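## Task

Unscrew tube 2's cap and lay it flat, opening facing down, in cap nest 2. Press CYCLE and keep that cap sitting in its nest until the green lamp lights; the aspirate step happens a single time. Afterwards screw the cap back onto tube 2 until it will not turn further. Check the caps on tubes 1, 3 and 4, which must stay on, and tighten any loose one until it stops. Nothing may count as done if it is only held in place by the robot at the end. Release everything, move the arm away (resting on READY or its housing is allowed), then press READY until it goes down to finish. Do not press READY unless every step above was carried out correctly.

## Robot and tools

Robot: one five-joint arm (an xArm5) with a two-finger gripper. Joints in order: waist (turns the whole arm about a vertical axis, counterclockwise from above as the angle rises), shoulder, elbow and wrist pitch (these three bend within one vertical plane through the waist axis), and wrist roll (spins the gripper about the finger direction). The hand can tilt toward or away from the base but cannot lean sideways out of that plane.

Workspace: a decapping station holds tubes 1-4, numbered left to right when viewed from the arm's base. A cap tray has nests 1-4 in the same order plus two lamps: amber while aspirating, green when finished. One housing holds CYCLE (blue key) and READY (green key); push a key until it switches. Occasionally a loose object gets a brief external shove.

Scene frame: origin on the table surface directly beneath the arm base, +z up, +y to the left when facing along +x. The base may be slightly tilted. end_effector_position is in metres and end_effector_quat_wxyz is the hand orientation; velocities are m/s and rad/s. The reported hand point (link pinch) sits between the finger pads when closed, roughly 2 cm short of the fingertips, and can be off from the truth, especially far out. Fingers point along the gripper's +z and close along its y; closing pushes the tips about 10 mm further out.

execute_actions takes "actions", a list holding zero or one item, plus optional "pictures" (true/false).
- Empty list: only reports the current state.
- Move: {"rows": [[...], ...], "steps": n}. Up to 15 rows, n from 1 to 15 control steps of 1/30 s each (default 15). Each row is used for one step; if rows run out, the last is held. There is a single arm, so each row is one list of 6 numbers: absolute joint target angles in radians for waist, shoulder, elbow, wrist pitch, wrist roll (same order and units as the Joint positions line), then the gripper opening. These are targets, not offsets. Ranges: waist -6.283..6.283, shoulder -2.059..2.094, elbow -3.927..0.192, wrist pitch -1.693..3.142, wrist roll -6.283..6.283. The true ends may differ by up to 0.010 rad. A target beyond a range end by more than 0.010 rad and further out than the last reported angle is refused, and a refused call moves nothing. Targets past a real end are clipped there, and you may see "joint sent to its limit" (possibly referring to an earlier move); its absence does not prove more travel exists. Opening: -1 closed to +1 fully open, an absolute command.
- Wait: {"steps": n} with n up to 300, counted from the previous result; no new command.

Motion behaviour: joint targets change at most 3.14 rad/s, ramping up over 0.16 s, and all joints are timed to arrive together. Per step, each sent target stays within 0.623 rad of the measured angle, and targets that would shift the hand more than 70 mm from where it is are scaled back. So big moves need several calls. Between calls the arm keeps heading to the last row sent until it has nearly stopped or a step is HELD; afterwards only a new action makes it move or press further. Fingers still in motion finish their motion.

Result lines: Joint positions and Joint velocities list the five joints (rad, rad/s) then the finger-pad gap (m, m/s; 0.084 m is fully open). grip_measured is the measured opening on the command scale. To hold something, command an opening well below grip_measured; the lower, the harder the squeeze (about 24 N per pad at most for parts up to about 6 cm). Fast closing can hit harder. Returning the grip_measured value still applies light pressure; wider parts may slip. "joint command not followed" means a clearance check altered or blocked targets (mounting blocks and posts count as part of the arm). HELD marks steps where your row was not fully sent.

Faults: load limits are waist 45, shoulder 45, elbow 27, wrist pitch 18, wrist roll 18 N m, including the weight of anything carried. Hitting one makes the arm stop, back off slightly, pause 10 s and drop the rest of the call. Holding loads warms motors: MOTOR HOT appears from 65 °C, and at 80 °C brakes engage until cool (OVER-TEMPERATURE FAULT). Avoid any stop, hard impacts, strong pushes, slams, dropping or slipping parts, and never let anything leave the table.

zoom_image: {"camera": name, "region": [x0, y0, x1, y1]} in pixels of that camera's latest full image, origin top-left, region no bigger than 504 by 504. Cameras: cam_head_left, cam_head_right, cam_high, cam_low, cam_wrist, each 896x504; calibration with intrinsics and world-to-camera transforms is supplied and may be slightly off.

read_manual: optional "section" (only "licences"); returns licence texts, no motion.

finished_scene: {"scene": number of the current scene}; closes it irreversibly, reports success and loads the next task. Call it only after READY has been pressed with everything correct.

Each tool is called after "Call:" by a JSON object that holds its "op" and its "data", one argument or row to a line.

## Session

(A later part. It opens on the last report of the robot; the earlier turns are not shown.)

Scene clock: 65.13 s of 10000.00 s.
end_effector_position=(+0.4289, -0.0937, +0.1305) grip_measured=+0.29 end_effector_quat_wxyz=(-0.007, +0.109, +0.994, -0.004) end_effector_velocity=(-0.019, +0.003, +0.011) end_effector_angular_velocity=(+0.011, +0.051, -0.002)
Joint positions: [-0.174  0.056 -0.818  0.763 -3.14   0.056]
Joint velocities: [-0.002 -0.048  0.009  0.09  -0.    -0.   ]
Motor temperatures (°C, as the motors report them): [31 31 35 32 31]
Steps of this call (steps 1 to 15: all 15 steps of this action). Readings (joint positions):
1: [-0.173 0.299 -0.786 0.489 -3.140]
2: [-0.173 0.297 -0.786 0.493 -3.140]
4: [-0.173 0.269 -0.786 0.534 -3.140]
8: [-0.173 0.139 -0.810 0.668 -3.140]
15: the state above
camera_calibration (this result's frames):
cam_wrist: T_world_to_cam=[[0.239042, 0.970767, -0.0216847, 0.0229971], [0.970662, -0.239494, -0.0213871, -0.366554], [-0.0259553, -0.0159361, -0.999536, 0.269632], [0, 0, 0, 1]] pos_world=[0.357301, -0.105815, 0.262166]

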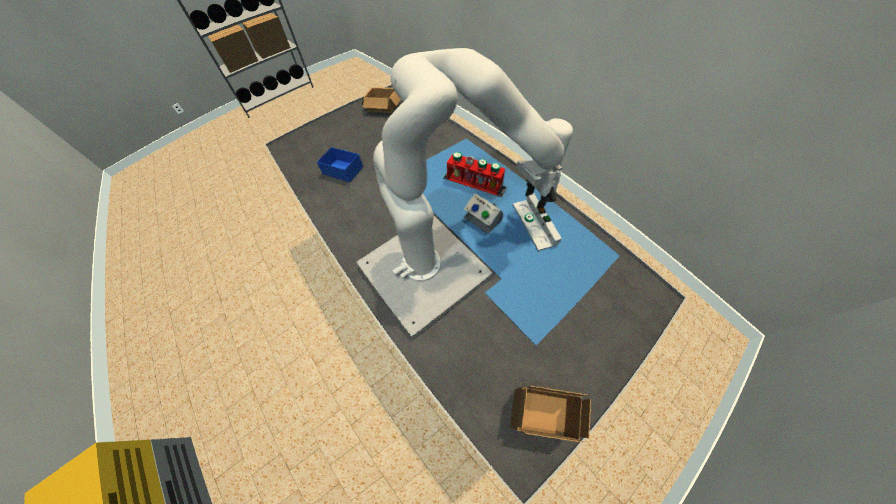

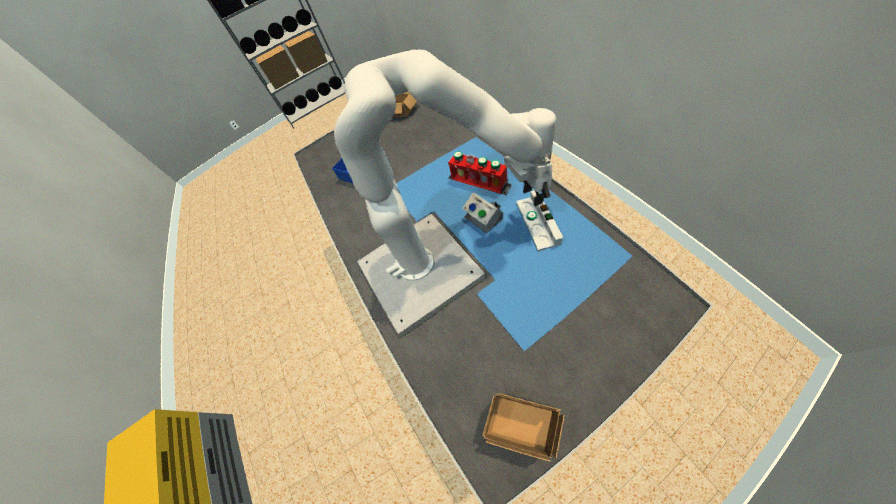

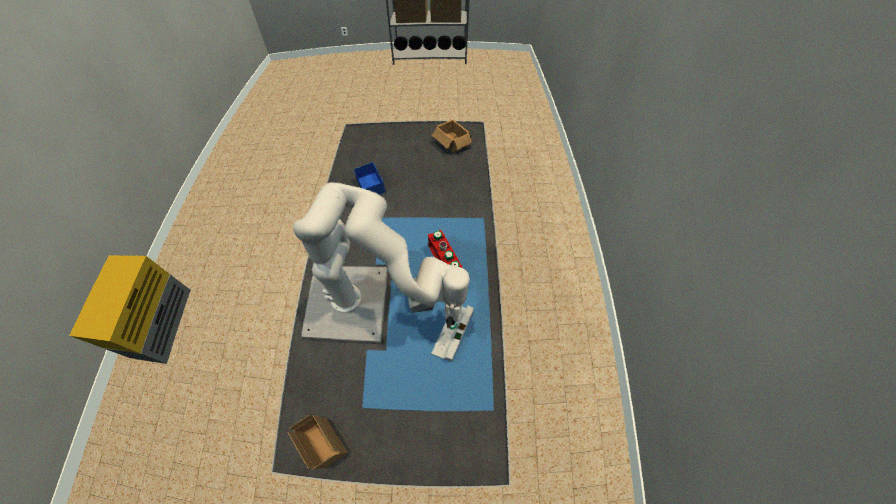

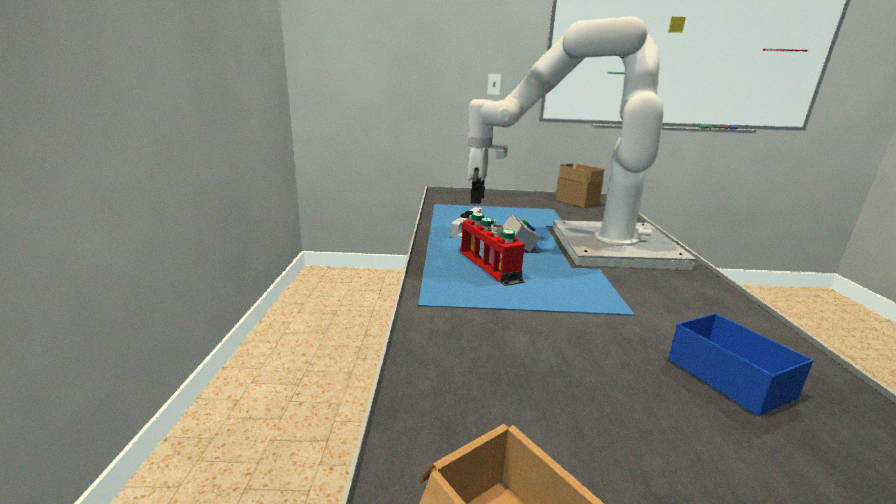

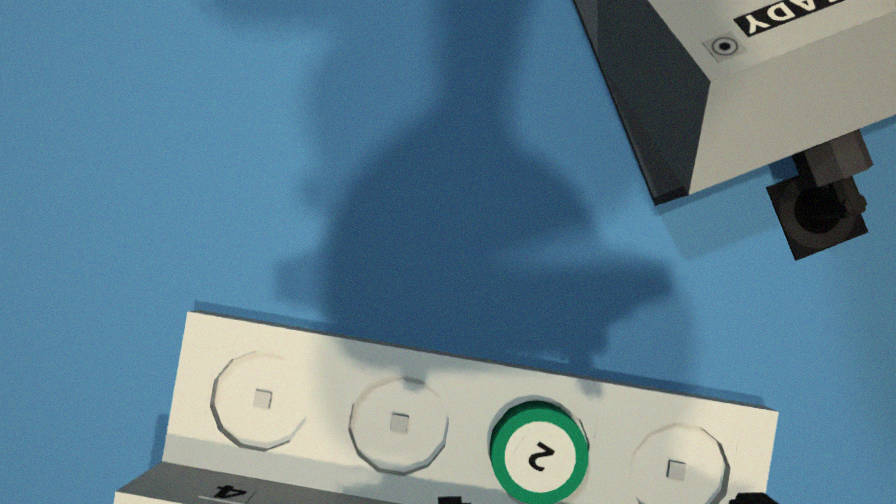

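Call:
{"op": "execute_actions", "data": {
  "actions": [
    {"rows":[[0.05,-0.45,-0.6,0.95,-3.14,-1]],"steps":15}
  ],
  "pictures": false
}}

Call:
{"op": "execute_actions", "data": {
  "actions": [
    {"rows":[[0.178,-0.695,-0.132,0.667,-3.14,-1]],"steps":15}
  ],
  "pictures": false
}}

Call:
{"op": "execute_actions", "data": {
  "actions": [
    {"rows":[[0.178,-0.695,-0.132,0.667,-3.14,-1]],"steps":6}
  ]
}}

Scene clock: 76.13 s of 10000.00 s.
end_effector_position=(+0.3730, -0.0044, +0.2230) grip_measured=-1.00 end_effector_quat_wxyz=(+0.039, +0.008, +0.999, -0.004) end_effector_velocity=(-0.101, +0.109, +0.101) end_effector_angular_velocity=(+0.002, -0.149, +0.290)
Joint positions: [ 0.028 -0.4   -0.624  0.931 -3.14   0.   ]
Joint velocities: [ 0.288 -0.648  0.272  0.225 -0.     0.   ]
Motor temperatures (°C, as the motors report them): [31 31 36 32 31]
Steps of this call (steps 1 to 15: the robot went on to your last target; steps 16 to 315: nothing new was sent; steps 316 to 330: all 15 steps of this action). Readings (joint positions):
316: [-0.174 0.050 -0.820 0.770 -3.140]
317: [-0.173 0.047 -0.818 0.771 -3.140]
319: [-0.156 0.010 -0.798 0.787 -3.140]
323: [-0.084 -0.151 -0.734 0.841 -3.140]
330: the state above

Scene clock: 76.63 s of 10000.00 s.
end_effector_position=(+0.2818, +0.0364, +0.1426) grip_measured=-1.00 end_effector_quat_wxyz=(+0.068, -0.062, +0.996, +0.002) end_effector_velocity=(-0.061, +0.020, -0.062) end_effector_angular_velocity=(+0.011, -0.072, +0.101)
Joint positions: [ 0.17  -0.679 -0.159  0.685 -3.14   0.   ]
Joint velocities: [ 0.099 -0.196  0.34  -0.217 -0.001  0.   ]
Motor temperatures (°C, as the motors report them): [31 31 36 32 31]
Steps of this call (steps 1 to 15: all 15 steps of this action). Readings (joint positions):
1: [0.036 -0.418 -0.616 0.937 -3.140]
2: [0.041 -0.430 -0.608 0.939 -3.140]
4: [0.056 -0.462 -0.563 0.915 -3.140]
8: [0.105 -0.554 -0.384 0.816 -3.140]
15: the state above

Scene clock: 76.83 s of 10000.00 s.
end_effector_position=(+0.2787, +0.0380, +0.1393) grip_measured=-1.00 end_effector_quat_wxyz=(+0.073, -0.066, +0.995, +0.002) end_effector_velocity=(-0.007, +0.002, -0.007) end_effector_angular_velocity=(+0.000, -0.002, +0.012)
Joint positions: [ 0.177 -0.693 -0.136  0.668 -3.14   0.   ]
Joint velocities: [ 0.01  -0.015  0.032 -0.019 -0.002  0.   ]
Motor temperatures (°C, as the motors report them): [31 31 36 32 31]
Steps of this call (steps 1 to 6: all 6 steps of this action). Readings (joint positions):
1: [0.173 -0.684 -0.150 0.679 -3.140]
2: [0.174 -0.687 -0.145 0.675 -3.140]
4: [0.176 -0.691 -0.139 0.670 -3.140]
6: the state above
camera_calibration (this result's frames):
cam_wrist: T_world_to_cam=[[-0.107531, 0.994119, -0.0128289, 0.0257657], [0.984627, 0.108273, 0.137065, -0.228157], [0.137648, 0.00210709, -0.990479, 0.229003], [0, 0, 0, 1]] pos_world=[0.195898, -0.00139345, 0.258426]

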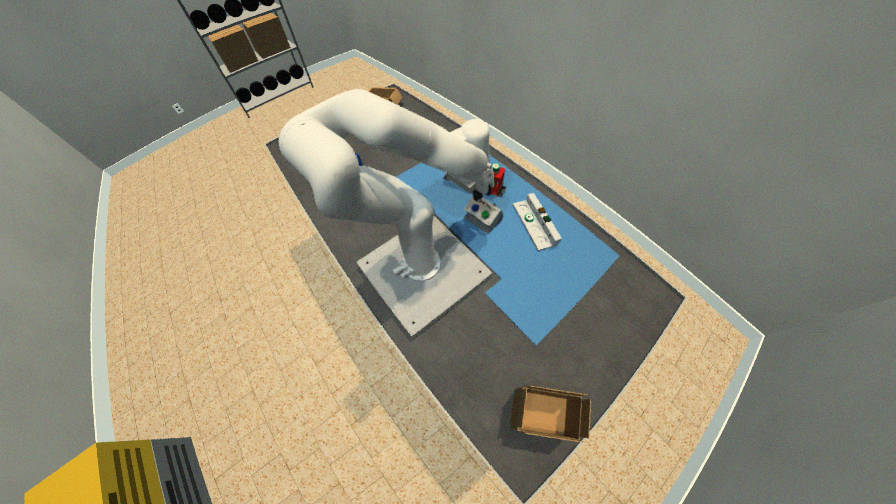

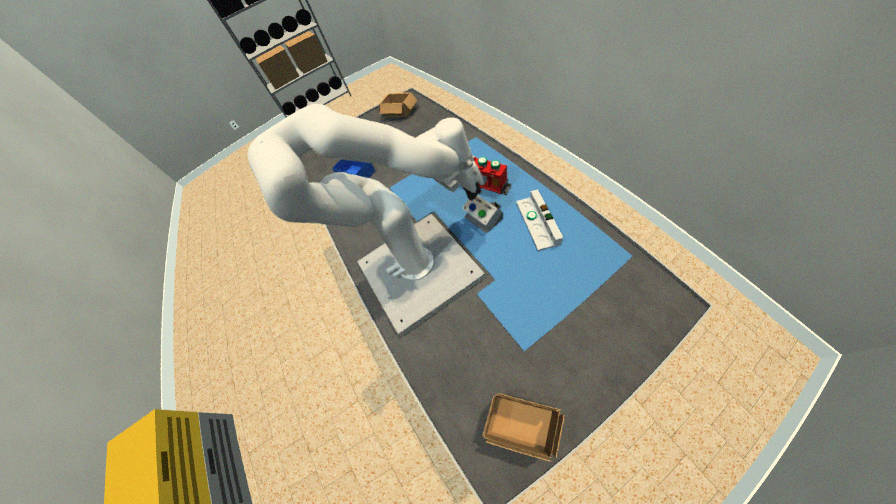

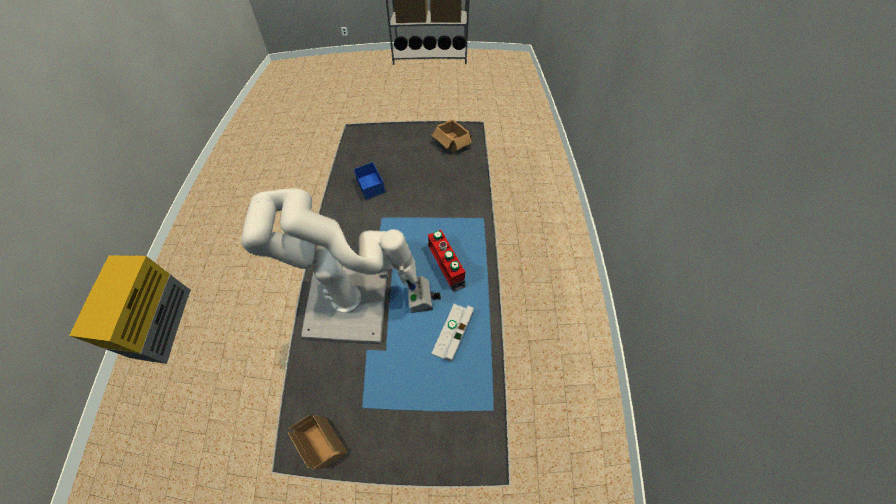

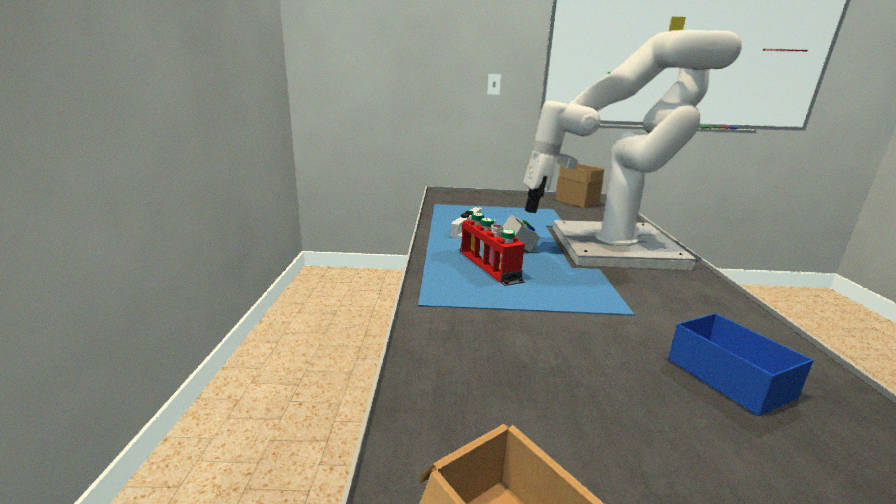

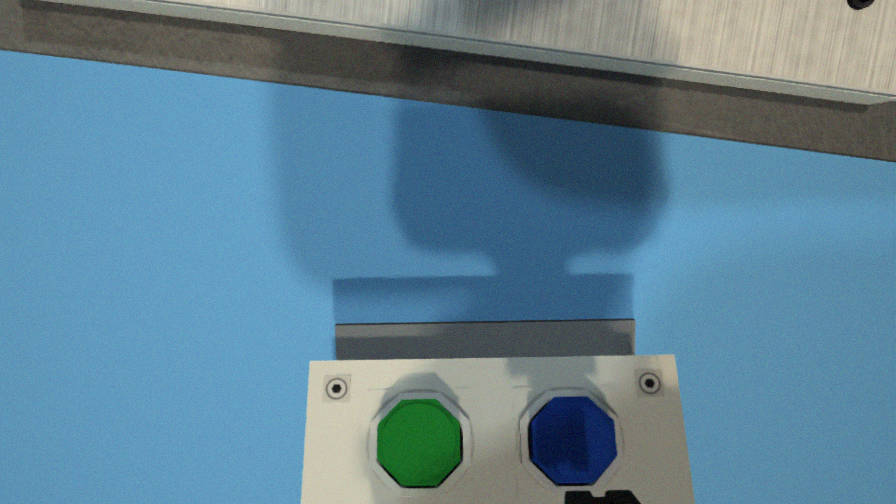

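Call:
{"op": "execute_actions", "data": {
  "actions": [
    {"rows":[[0.178,-0.56,-0.10,0.50,-3.14,-1],[0.178,-0.56,-0.10,0.50,-3.14,-1],[0.178,-0.56,-0.10,0.50,-3.14,-1],[0.178,-0.56,-0.10,0.50,-3.14,-1],[0.178,-0.56,-0.10,0.50,-3.14,-1],[0.178,-0.56,-0.10,0.50,-3.14,-1],[0.178,-0.51,-0.087,0.437,-3.14,-1],[0.178,-0.51,-0.087,0.437,-3.14,-1],[0.178,-0.51,-0.087,0.437,-3.14,-1],[0.178,-0.49,-0.082,0.412,-3.14,-1],[0.178,-0.49,-0.082,0.412,-3.14,-1],[0.178,-0.478,-0.08,0.398,-3.14,-1]],"steps":15}
  ],
  "pictures": false
}}

Call:
{"op": "execute_actions", "data": {
  "actions": [
    {"rows":[[0.178,-0.478,-0.08,0.398,-3.14,-1],[0.178,-0.478,-0.08,0.398,-3.14,-1],[0.178,-0.478,-0.08,0.398,-3.14,-1],[0.178,-0.62,-0.115,0.575,-3.14,-1]],"steps":14}
  ]
}}

Scene clock: 81.73 s of 10000.00 s.
end_effector_position=(+0.2793, +0.0381, +0.0934) grip_measured=-1.00 end_effector_quat_wxyz=(+0.075, -0.066, +0.995, +0.003) end_effector_velocity=(+0.010, +0.001, -0.016) end_effector_angular_velocity=(+0.004, -0.033, -0.002)
Joint positions: [ 0.178 -0.497 -0.087  0.42  -3.14   0.   ]
Joint velocities: [-0.002  0.112  0.005 -0.151 -0.     0.   ]
Motor temperatures (°C, as the motors report them): [31 30 36 32 31]
Steps of this call (steps 1 to 15: the robot went on to your last target; steps 16 to 132: nothing new was sent; steps 133 to 147: all 15 steps of this action). Readings (joint positions):
133: [0.178 -0.695 -0.132 0.667 -3.140]
134: [0.178 -0.693 -0.132 0.663 -3.140]
136: [0.178 -0.663 -0.126 0.623 -3.140]
140: [0.178 -0.578 -0.102 0.526 -3.140]
147: the state above

Scene clock: 82.20 s of 10000.00 s.
end_effector_position=(+0.2788, +0.0382, +0.1180) grip_measured=-1.00 end_effector_quat_wxyz=(+0.072, -0.067, +0.995, +0.002) end_effector_velocity=(-0.008, -0.001, +0.017) end_effector_angular_velocity=(-0.004, +0.029, -0.001)
Joint positions: [ 0.178 -0.61  -0.112  0.563 -3.14   0.   ]
Joint velocities: [-0.001 -0.093 -0.018  0.139 -0.     0.   ]
Motor temperatures (°C, as the motors report them): [31 30 36 32 31]
Steps of this call (steps 1 to 14: all 14 steps of this action). Readings (joint positions):
1: [0.178 -0.495 -0.087 0.417 -3.140]
2: [0.178 -0.494 -0.086 0.415 -3.140]
4: [0.178 -0.492 -0.086 0.412 -3.140]
8: [0.178 -0.533 -0.091 0.469 -3.140]
14: the state above
camera_calibration (this result's frames):
cam_wrist: T_world_to_cam=[[-0.108702, 0.993991, -0.0128638, 0.0255981], [0.98479, 0.109442, 0.134947, -0.225285], [0.135544, 0.00200092, -0.990769, 0.208589], [0, 0, 0, 1]] pos_world=[0.196368, -0.0012059, 0.237394]

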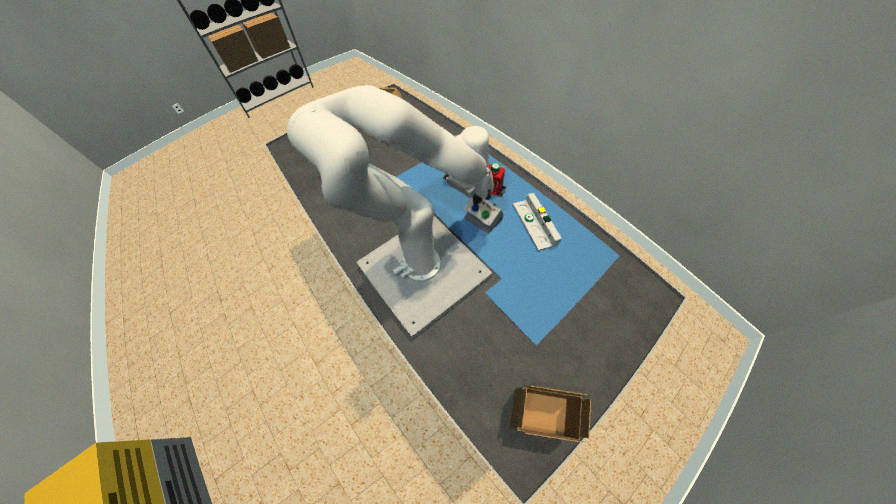

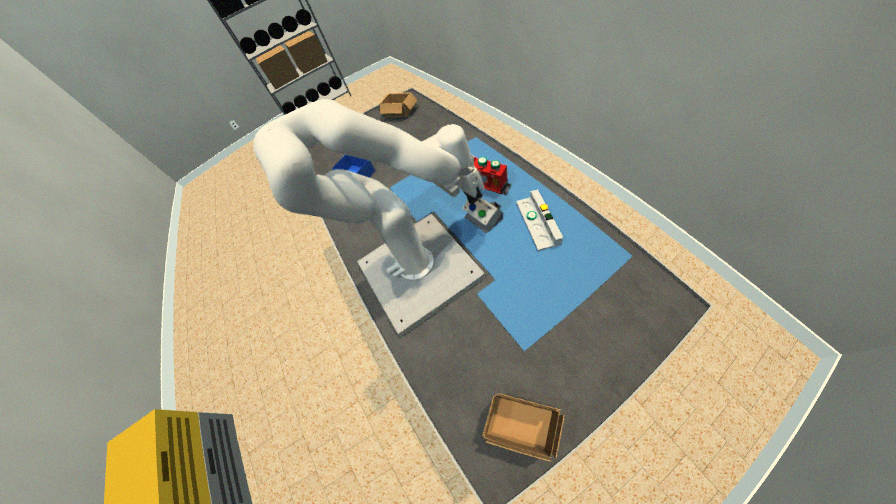

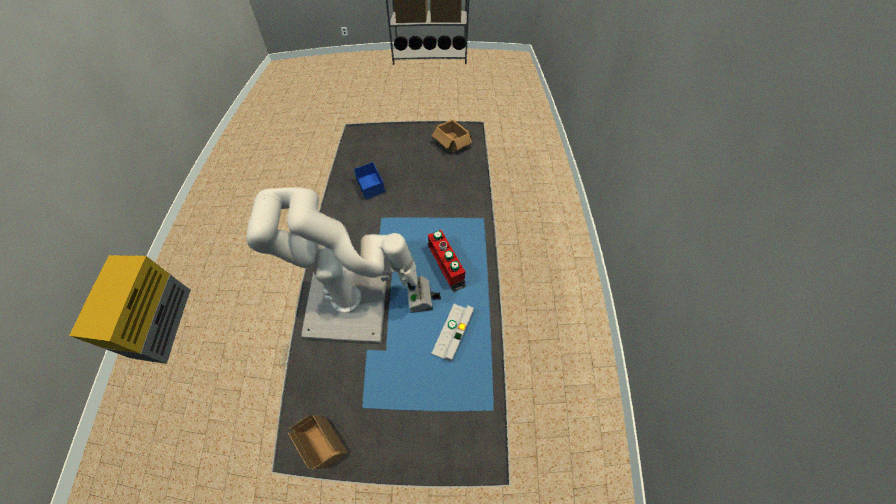

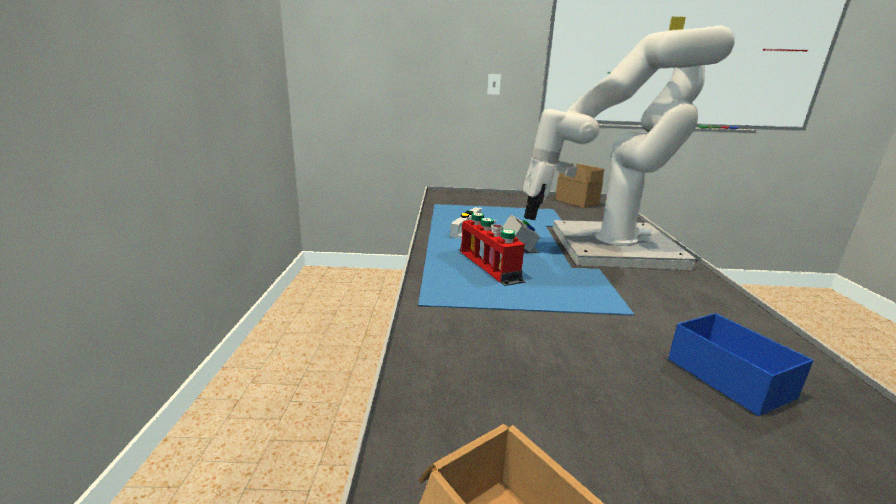

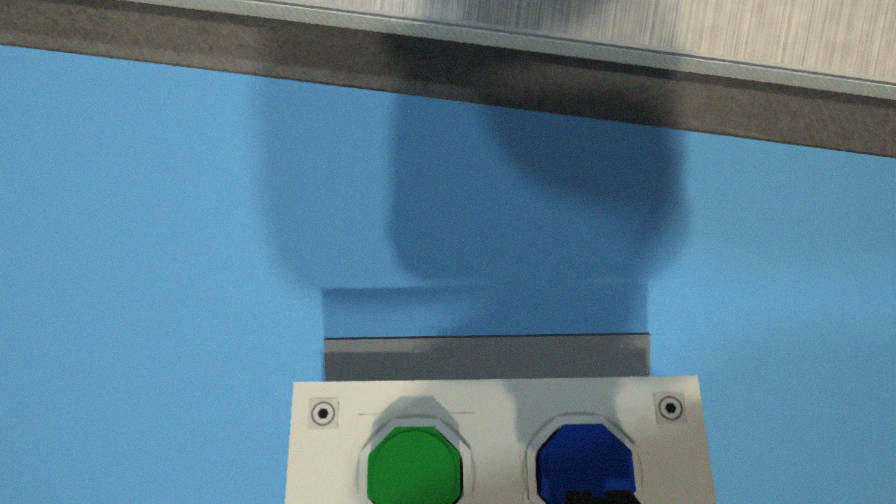

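Call:
{"op": "execute_actions", "data": {
  "actions": [
    {"rows":[[0.25,-0.5,-0.65,1.15,-2.5,0.35]],"steps":15}
  ],
  "pictures": false
}}

Call:
{"op": "execute_actions", "data": {
  "actions": [
    {"rows":[[0.291,-0.11,-1.04,1.15,-1.77,0.35]],"steps":15}
  ],
  "pictures": false
}}

Call:
{"op": "execute_actions", "data": {
  "actions": [
    {"rows":[[0.291,-0.11,-1.04,1.15,-1.77,0.35]],"steps":10}
  ]
}}

Call:
{"op": "zoom_image", "data": {
  "camera": "cam_wrist",
  "region": [400,0,700,504]
}}

Scene clock: 89.63 s of 10000.00 s.
end_effector_position=(+0.3257, +0.0665, +0.2357) grip_measured=+0.34 end_effector_quat_wxyz=(+0.004, +0.184, +0.983, -0.001) end_effector_velocity=(+0.044, +0.043, +0.202) end_effector_angular_velocity=(-0.026, +0.168, -0.766)
Joint positions: [ 0.242 -0.514 -0.592  1.084 -2.573  0.059]
Joint velocities: [ 0.1    0.153 -0.747  0.766  0.866  0.   ]
Motor temperatures (°C, as the motors report them): [31 30 36 32 31]
Steps of this call (steps 1 to 30: the robot went on to your last target; steps 31 to 208: nothing new was sent; steps 209 to 223: all 15 steps of this action). Readings (joint positions):
209: [0.178 -0.620 -0.115 0.575 -3.140]
210: [0.178 -0.619 -0.118 0.579 -3.136]
212: [0.183 -0.611 -0.150 0.620 -3.093]
216: [0.206 -0.574 -0.324 0.797 -2.894]
223: the state above

Scene clock: 90.13 s of 10000.00 s.
end_effector_position=(+0.4255, +0.1072, +0.2612) grip_measured=+0.34 end_effector_quat_wxyz=(-0.005, +0.511, +0.860, -0.007) end_effector_velocity=(+0.077, +0.034, -0.005) end_effector_angular_velocity=(-0.014, +0.012, -0.645)
Joint positions: [ 0.289 -0.132 -1.015  1.148 -1.825  0.059]
Joint velocities: [ 0.034  0.301 -0.308  0.024  0.679 -0.   ]
Motor temperatures (°C, as the motors report them): [31 30 36 32 31]
Steps of this call (steps 1 to 15: all 15 steps of this action). Readings (joint positions):
1: [0.245 -0.510 -0.613 1.105 -2.549]
2: [0.247 -0.505 -0.628 1.119 -2.529]
4: [0.252 -0.471 -0.670 1.133 -2.466]
8: [0.268 -0.322 -0.822 1.138 -2.221]
15: the state above

Scene clock: 90.47 s of 10000.00 s.
end_effector_position=(+0.4318, +0.1099, +0.2619) grip_measured=+0.34 end_effector_quat_wxyz=(-0.004, +0.532, +0.846, -0.007) end_effector_velocity=(+0.002, +0.001, -0.001) end_effector_angular_velocity=(-0.001, +0.002, -0.011)
Joint positions: [ 0.291 -0.111 -1.039  1.15  -1.771  0.059]
Joint velocities: [ 0.001  0.008 -0.006 -0.     0.012  0.   ]
Motor temperatures (°C, as the motors report them): [31 30 36 32 31]
Steps of this call (steps 1 to 10: all 10 steps of this action). Readings (joint positions):
1: [0.289 -0.124 -1.023 1.149 -1.806]
2: [0.290 -0.120 -1.028 1.149 -1.794]
4: [0.290 -0.115 -1.034 1.150 -1.781]
8: [0.291 -0.112 -1.038 1.150 -1.772]
10: the state above
camera_calibration (this result's frames):
cam_wrist: T_world_to_cam=[[0.910663, 0.412255, -0.0271764, -0.399612], [0.412194, -0.91106, -0.00807166, -0.00633368], [-0.0280869, -0.00385137, -0.999598, 0.403889], [0, 0, 0, 1]] pos_world=[0.377867, 0.160527, 0.392816]

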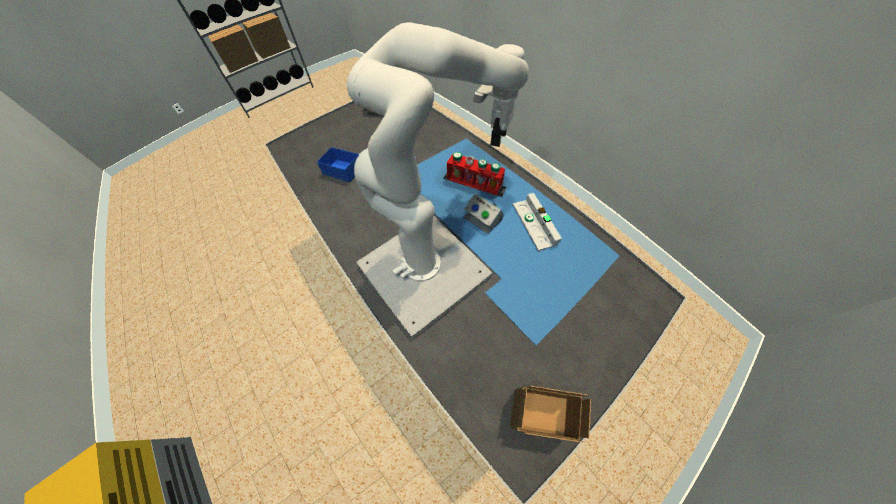

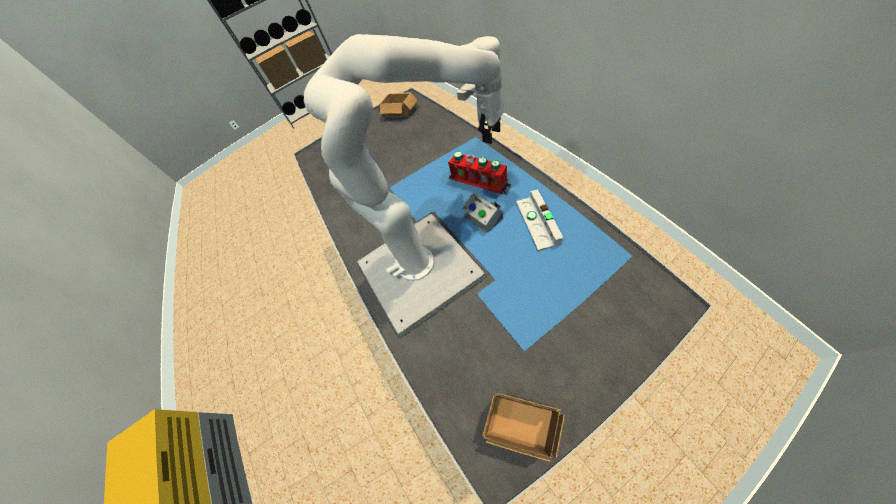

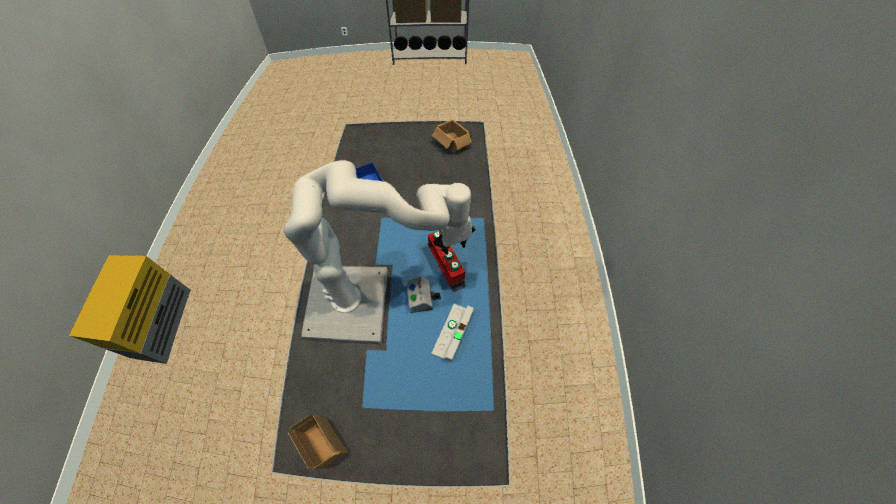

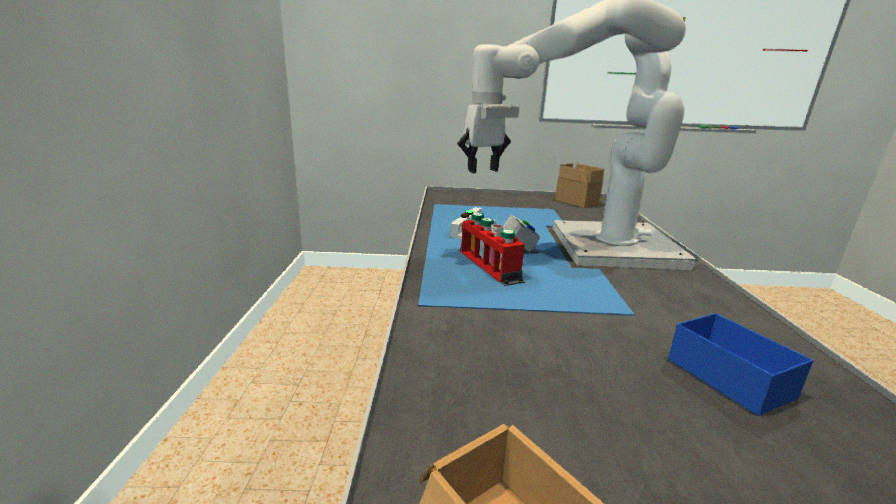

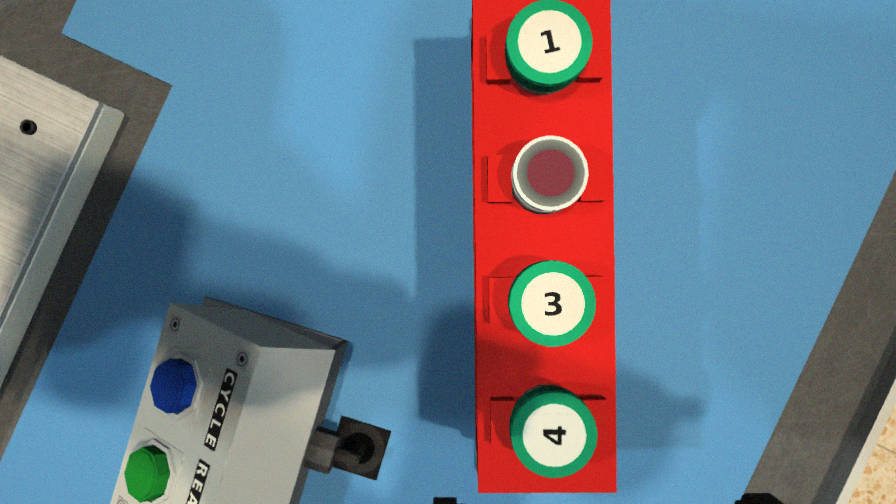

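Region (400, 0, 700, 504) of cam_wrist's 896x504 image, scaled by 1.000; it fills the left 300 columns of this view, and the rest is white.

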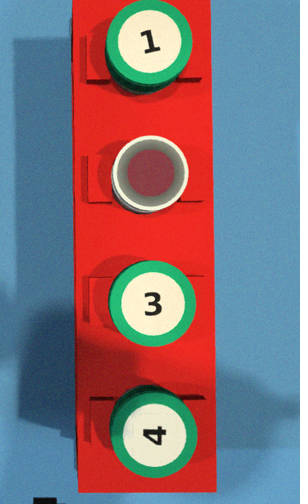

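Call:
{"op": "execute_actions", "data": {
  "actions": [
    {"rows":[[-0.174,-0.13,-1.0,1.13,-3.14,0.35]],"steps":15}
  ],
  "pictures": false
}}

Call:
{"op": "execute_actions", "data": {
  "actions": [
    {"rows":[[-0.174,0.05,-0.82,0.77,-3.14,0.35]],"steps":15}
  ],
  "pictures": false
}}

Call:
{"op": "execute_actions", "data": {
  "actions": [
    {"rows":[[-0.174,0.25,-0.79,0.54,-3.14,0.35]],"steps":15}
  ]
}}

Scene clock: 103.07 s of 10000.00 s.
end_effector_position=(+0.4395, -0.0285, +0.2582) grip_measured=+0.34 end_effector_quat_wxyz=(-0.005, +0.419, +0.908, -0.006) end_effector_velocity=(-0.032, -0.301, -0.006) end_effector_angular_velocity=(+0.019, +0.008, +1.339)
Joint positions: [-0.025 -0.124 -1.013  1.136 -2.345  0.059]
Joint velocities: [-0.692 -0.031  0.059 -0.029 -2.031  0.   ]
Motor temperatures (°C, as the motors report them): [31 30 36 32 31]
Steps of this call (steps 1 to 15: the robot went on to your last target; steps 16 to 363: nothing new was sent; steps 364 to 378: all 15 steps of this action). Readings (joint positions):
364: [0.291 -0.110 -1.040 1.150 -1.770]
365: [0.289 -0.110 -1.040 1.150 -1.774]
367: [0.261 -0.111 -1.037 1.148 -1.816]
371: [0.146 -0.116 -1.028 1.144 -1.974]
378: the state above

Scene clock: 103.57 s of 10000.00 s.
end_effector_position=(+0.4291, -0.0909, +0.1398) grip_measured=+0.34 end_effector_quat_wxyz=(-0.010, +0.128, +0.992, -0.004) end_effector_velocity=(-0.026, -0.032, -0.109) end_effector_angular_velocity=(+0.011, +0.007, +0.457)
Joint positions: [-0.168  0.04  -0.831  0.798 -3.096  0.059]
Joint velocities: [-0.082  0.16   0.173 -0.328 -0.539  0.   ]
Motor temperatures (°C, as the motors report them): [31 30 36 32 31]
Steps of this call (steps 1 to 15: all 15 steps of this action). Readings (joint positions):
1: [-0.048 -0.125 -1.011 1.135 -2.416]
2: [-0.070 -0.125 -1.009 1.134 -2.490]
4: [-0.098 -0.116 -0.996 1.105 -2.614]
8: [-0.122 -0.047 -0.923 0.976 -2.804]
15: the state above

Scene clock: 104.07 s of 10000.00 s.
end_effector_position=(+0.4317, -0.0950, +0.0542) grip_measured=+0.34 end_effector_quat_wxyz=(-0.006, +0.109, +0.994, -0.004) end_effector_velocity=(+0.006, -0.002, -0.007) end_effector_angular_velocity=(-0.005, -0.022, +0.004)
Joint positions: [-0.174  0.246 -0.792  0.543 -3.14   0.059]
Joint velocities: [-0.001  0.024 -0.    -0.047 -0.005  0.   ]
Motor temperatures (°C, as the motors report them): [31 30 36 32 31]
Steps of this call (steps 1 to 15: all 15 steps of this action). Readings (joint positions):
1: [-0.170 0.044 -0.827 0.788 -3.110]
2: [-0.171 0.048 -0.825 0.778 -3.120]
4: [-0.172 0.081 -0.822 0.729 -3.129]
8: [-0.173 0.202 -0.796 0.601 -3.136]
15: the state above
camera_calibration (this result's frames):
cam_wrist: T_world_to_cam=[[0.239311, 0.970702, -0.0216172, 0.0218555], [0.970667, -0.239715, -0.0185131, -0.371349], [-0.0231527, -0.0165527, -0.999595, 0.192109], [0, 0, 0, 1]] pos_world=[0.359674, -0.107053, 0.185629]

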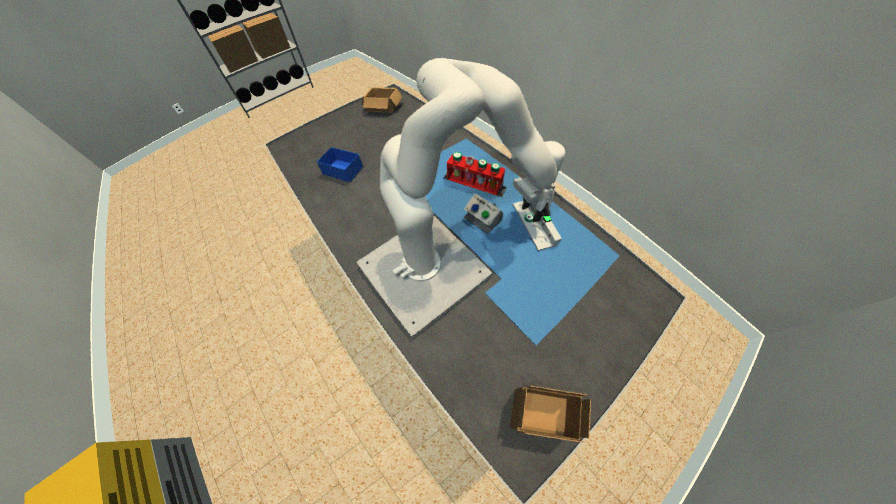

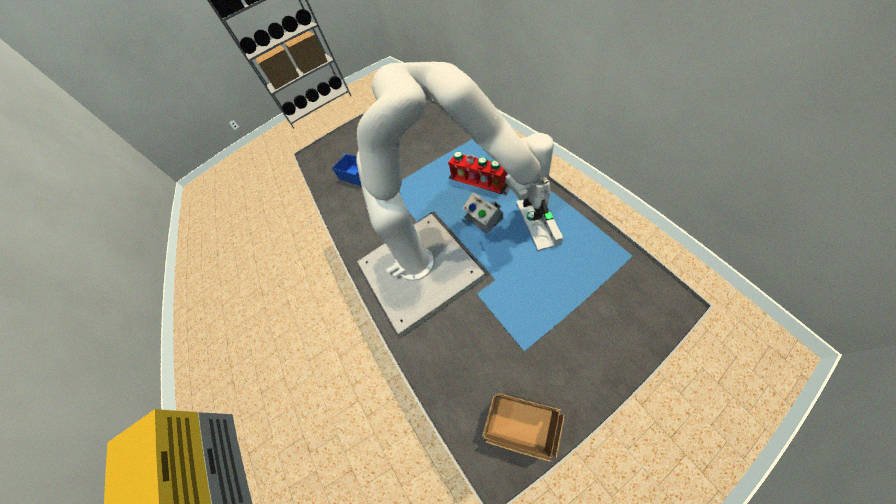

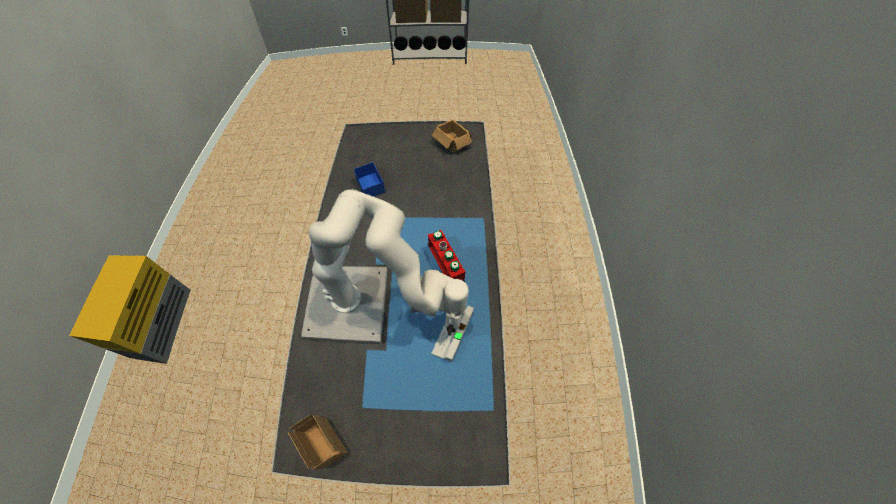

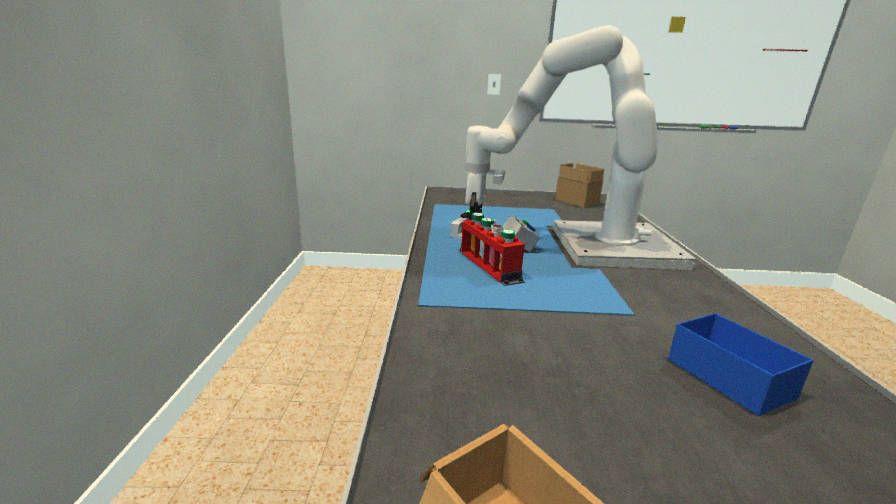

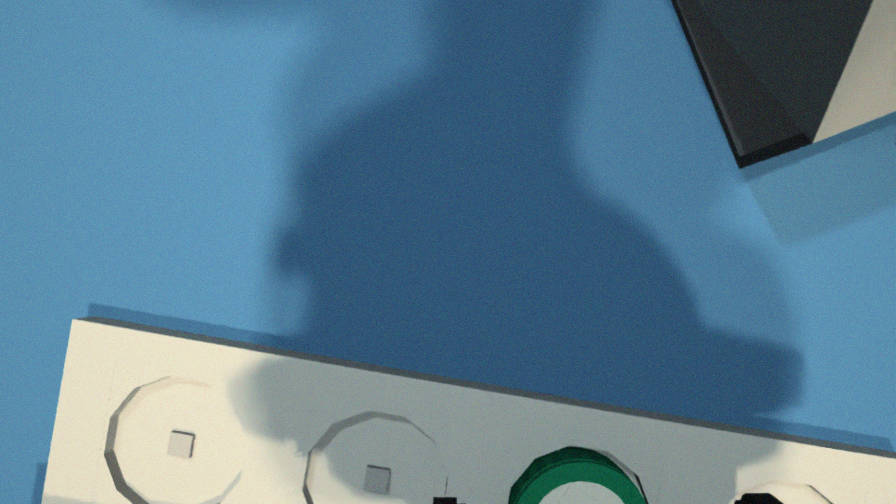

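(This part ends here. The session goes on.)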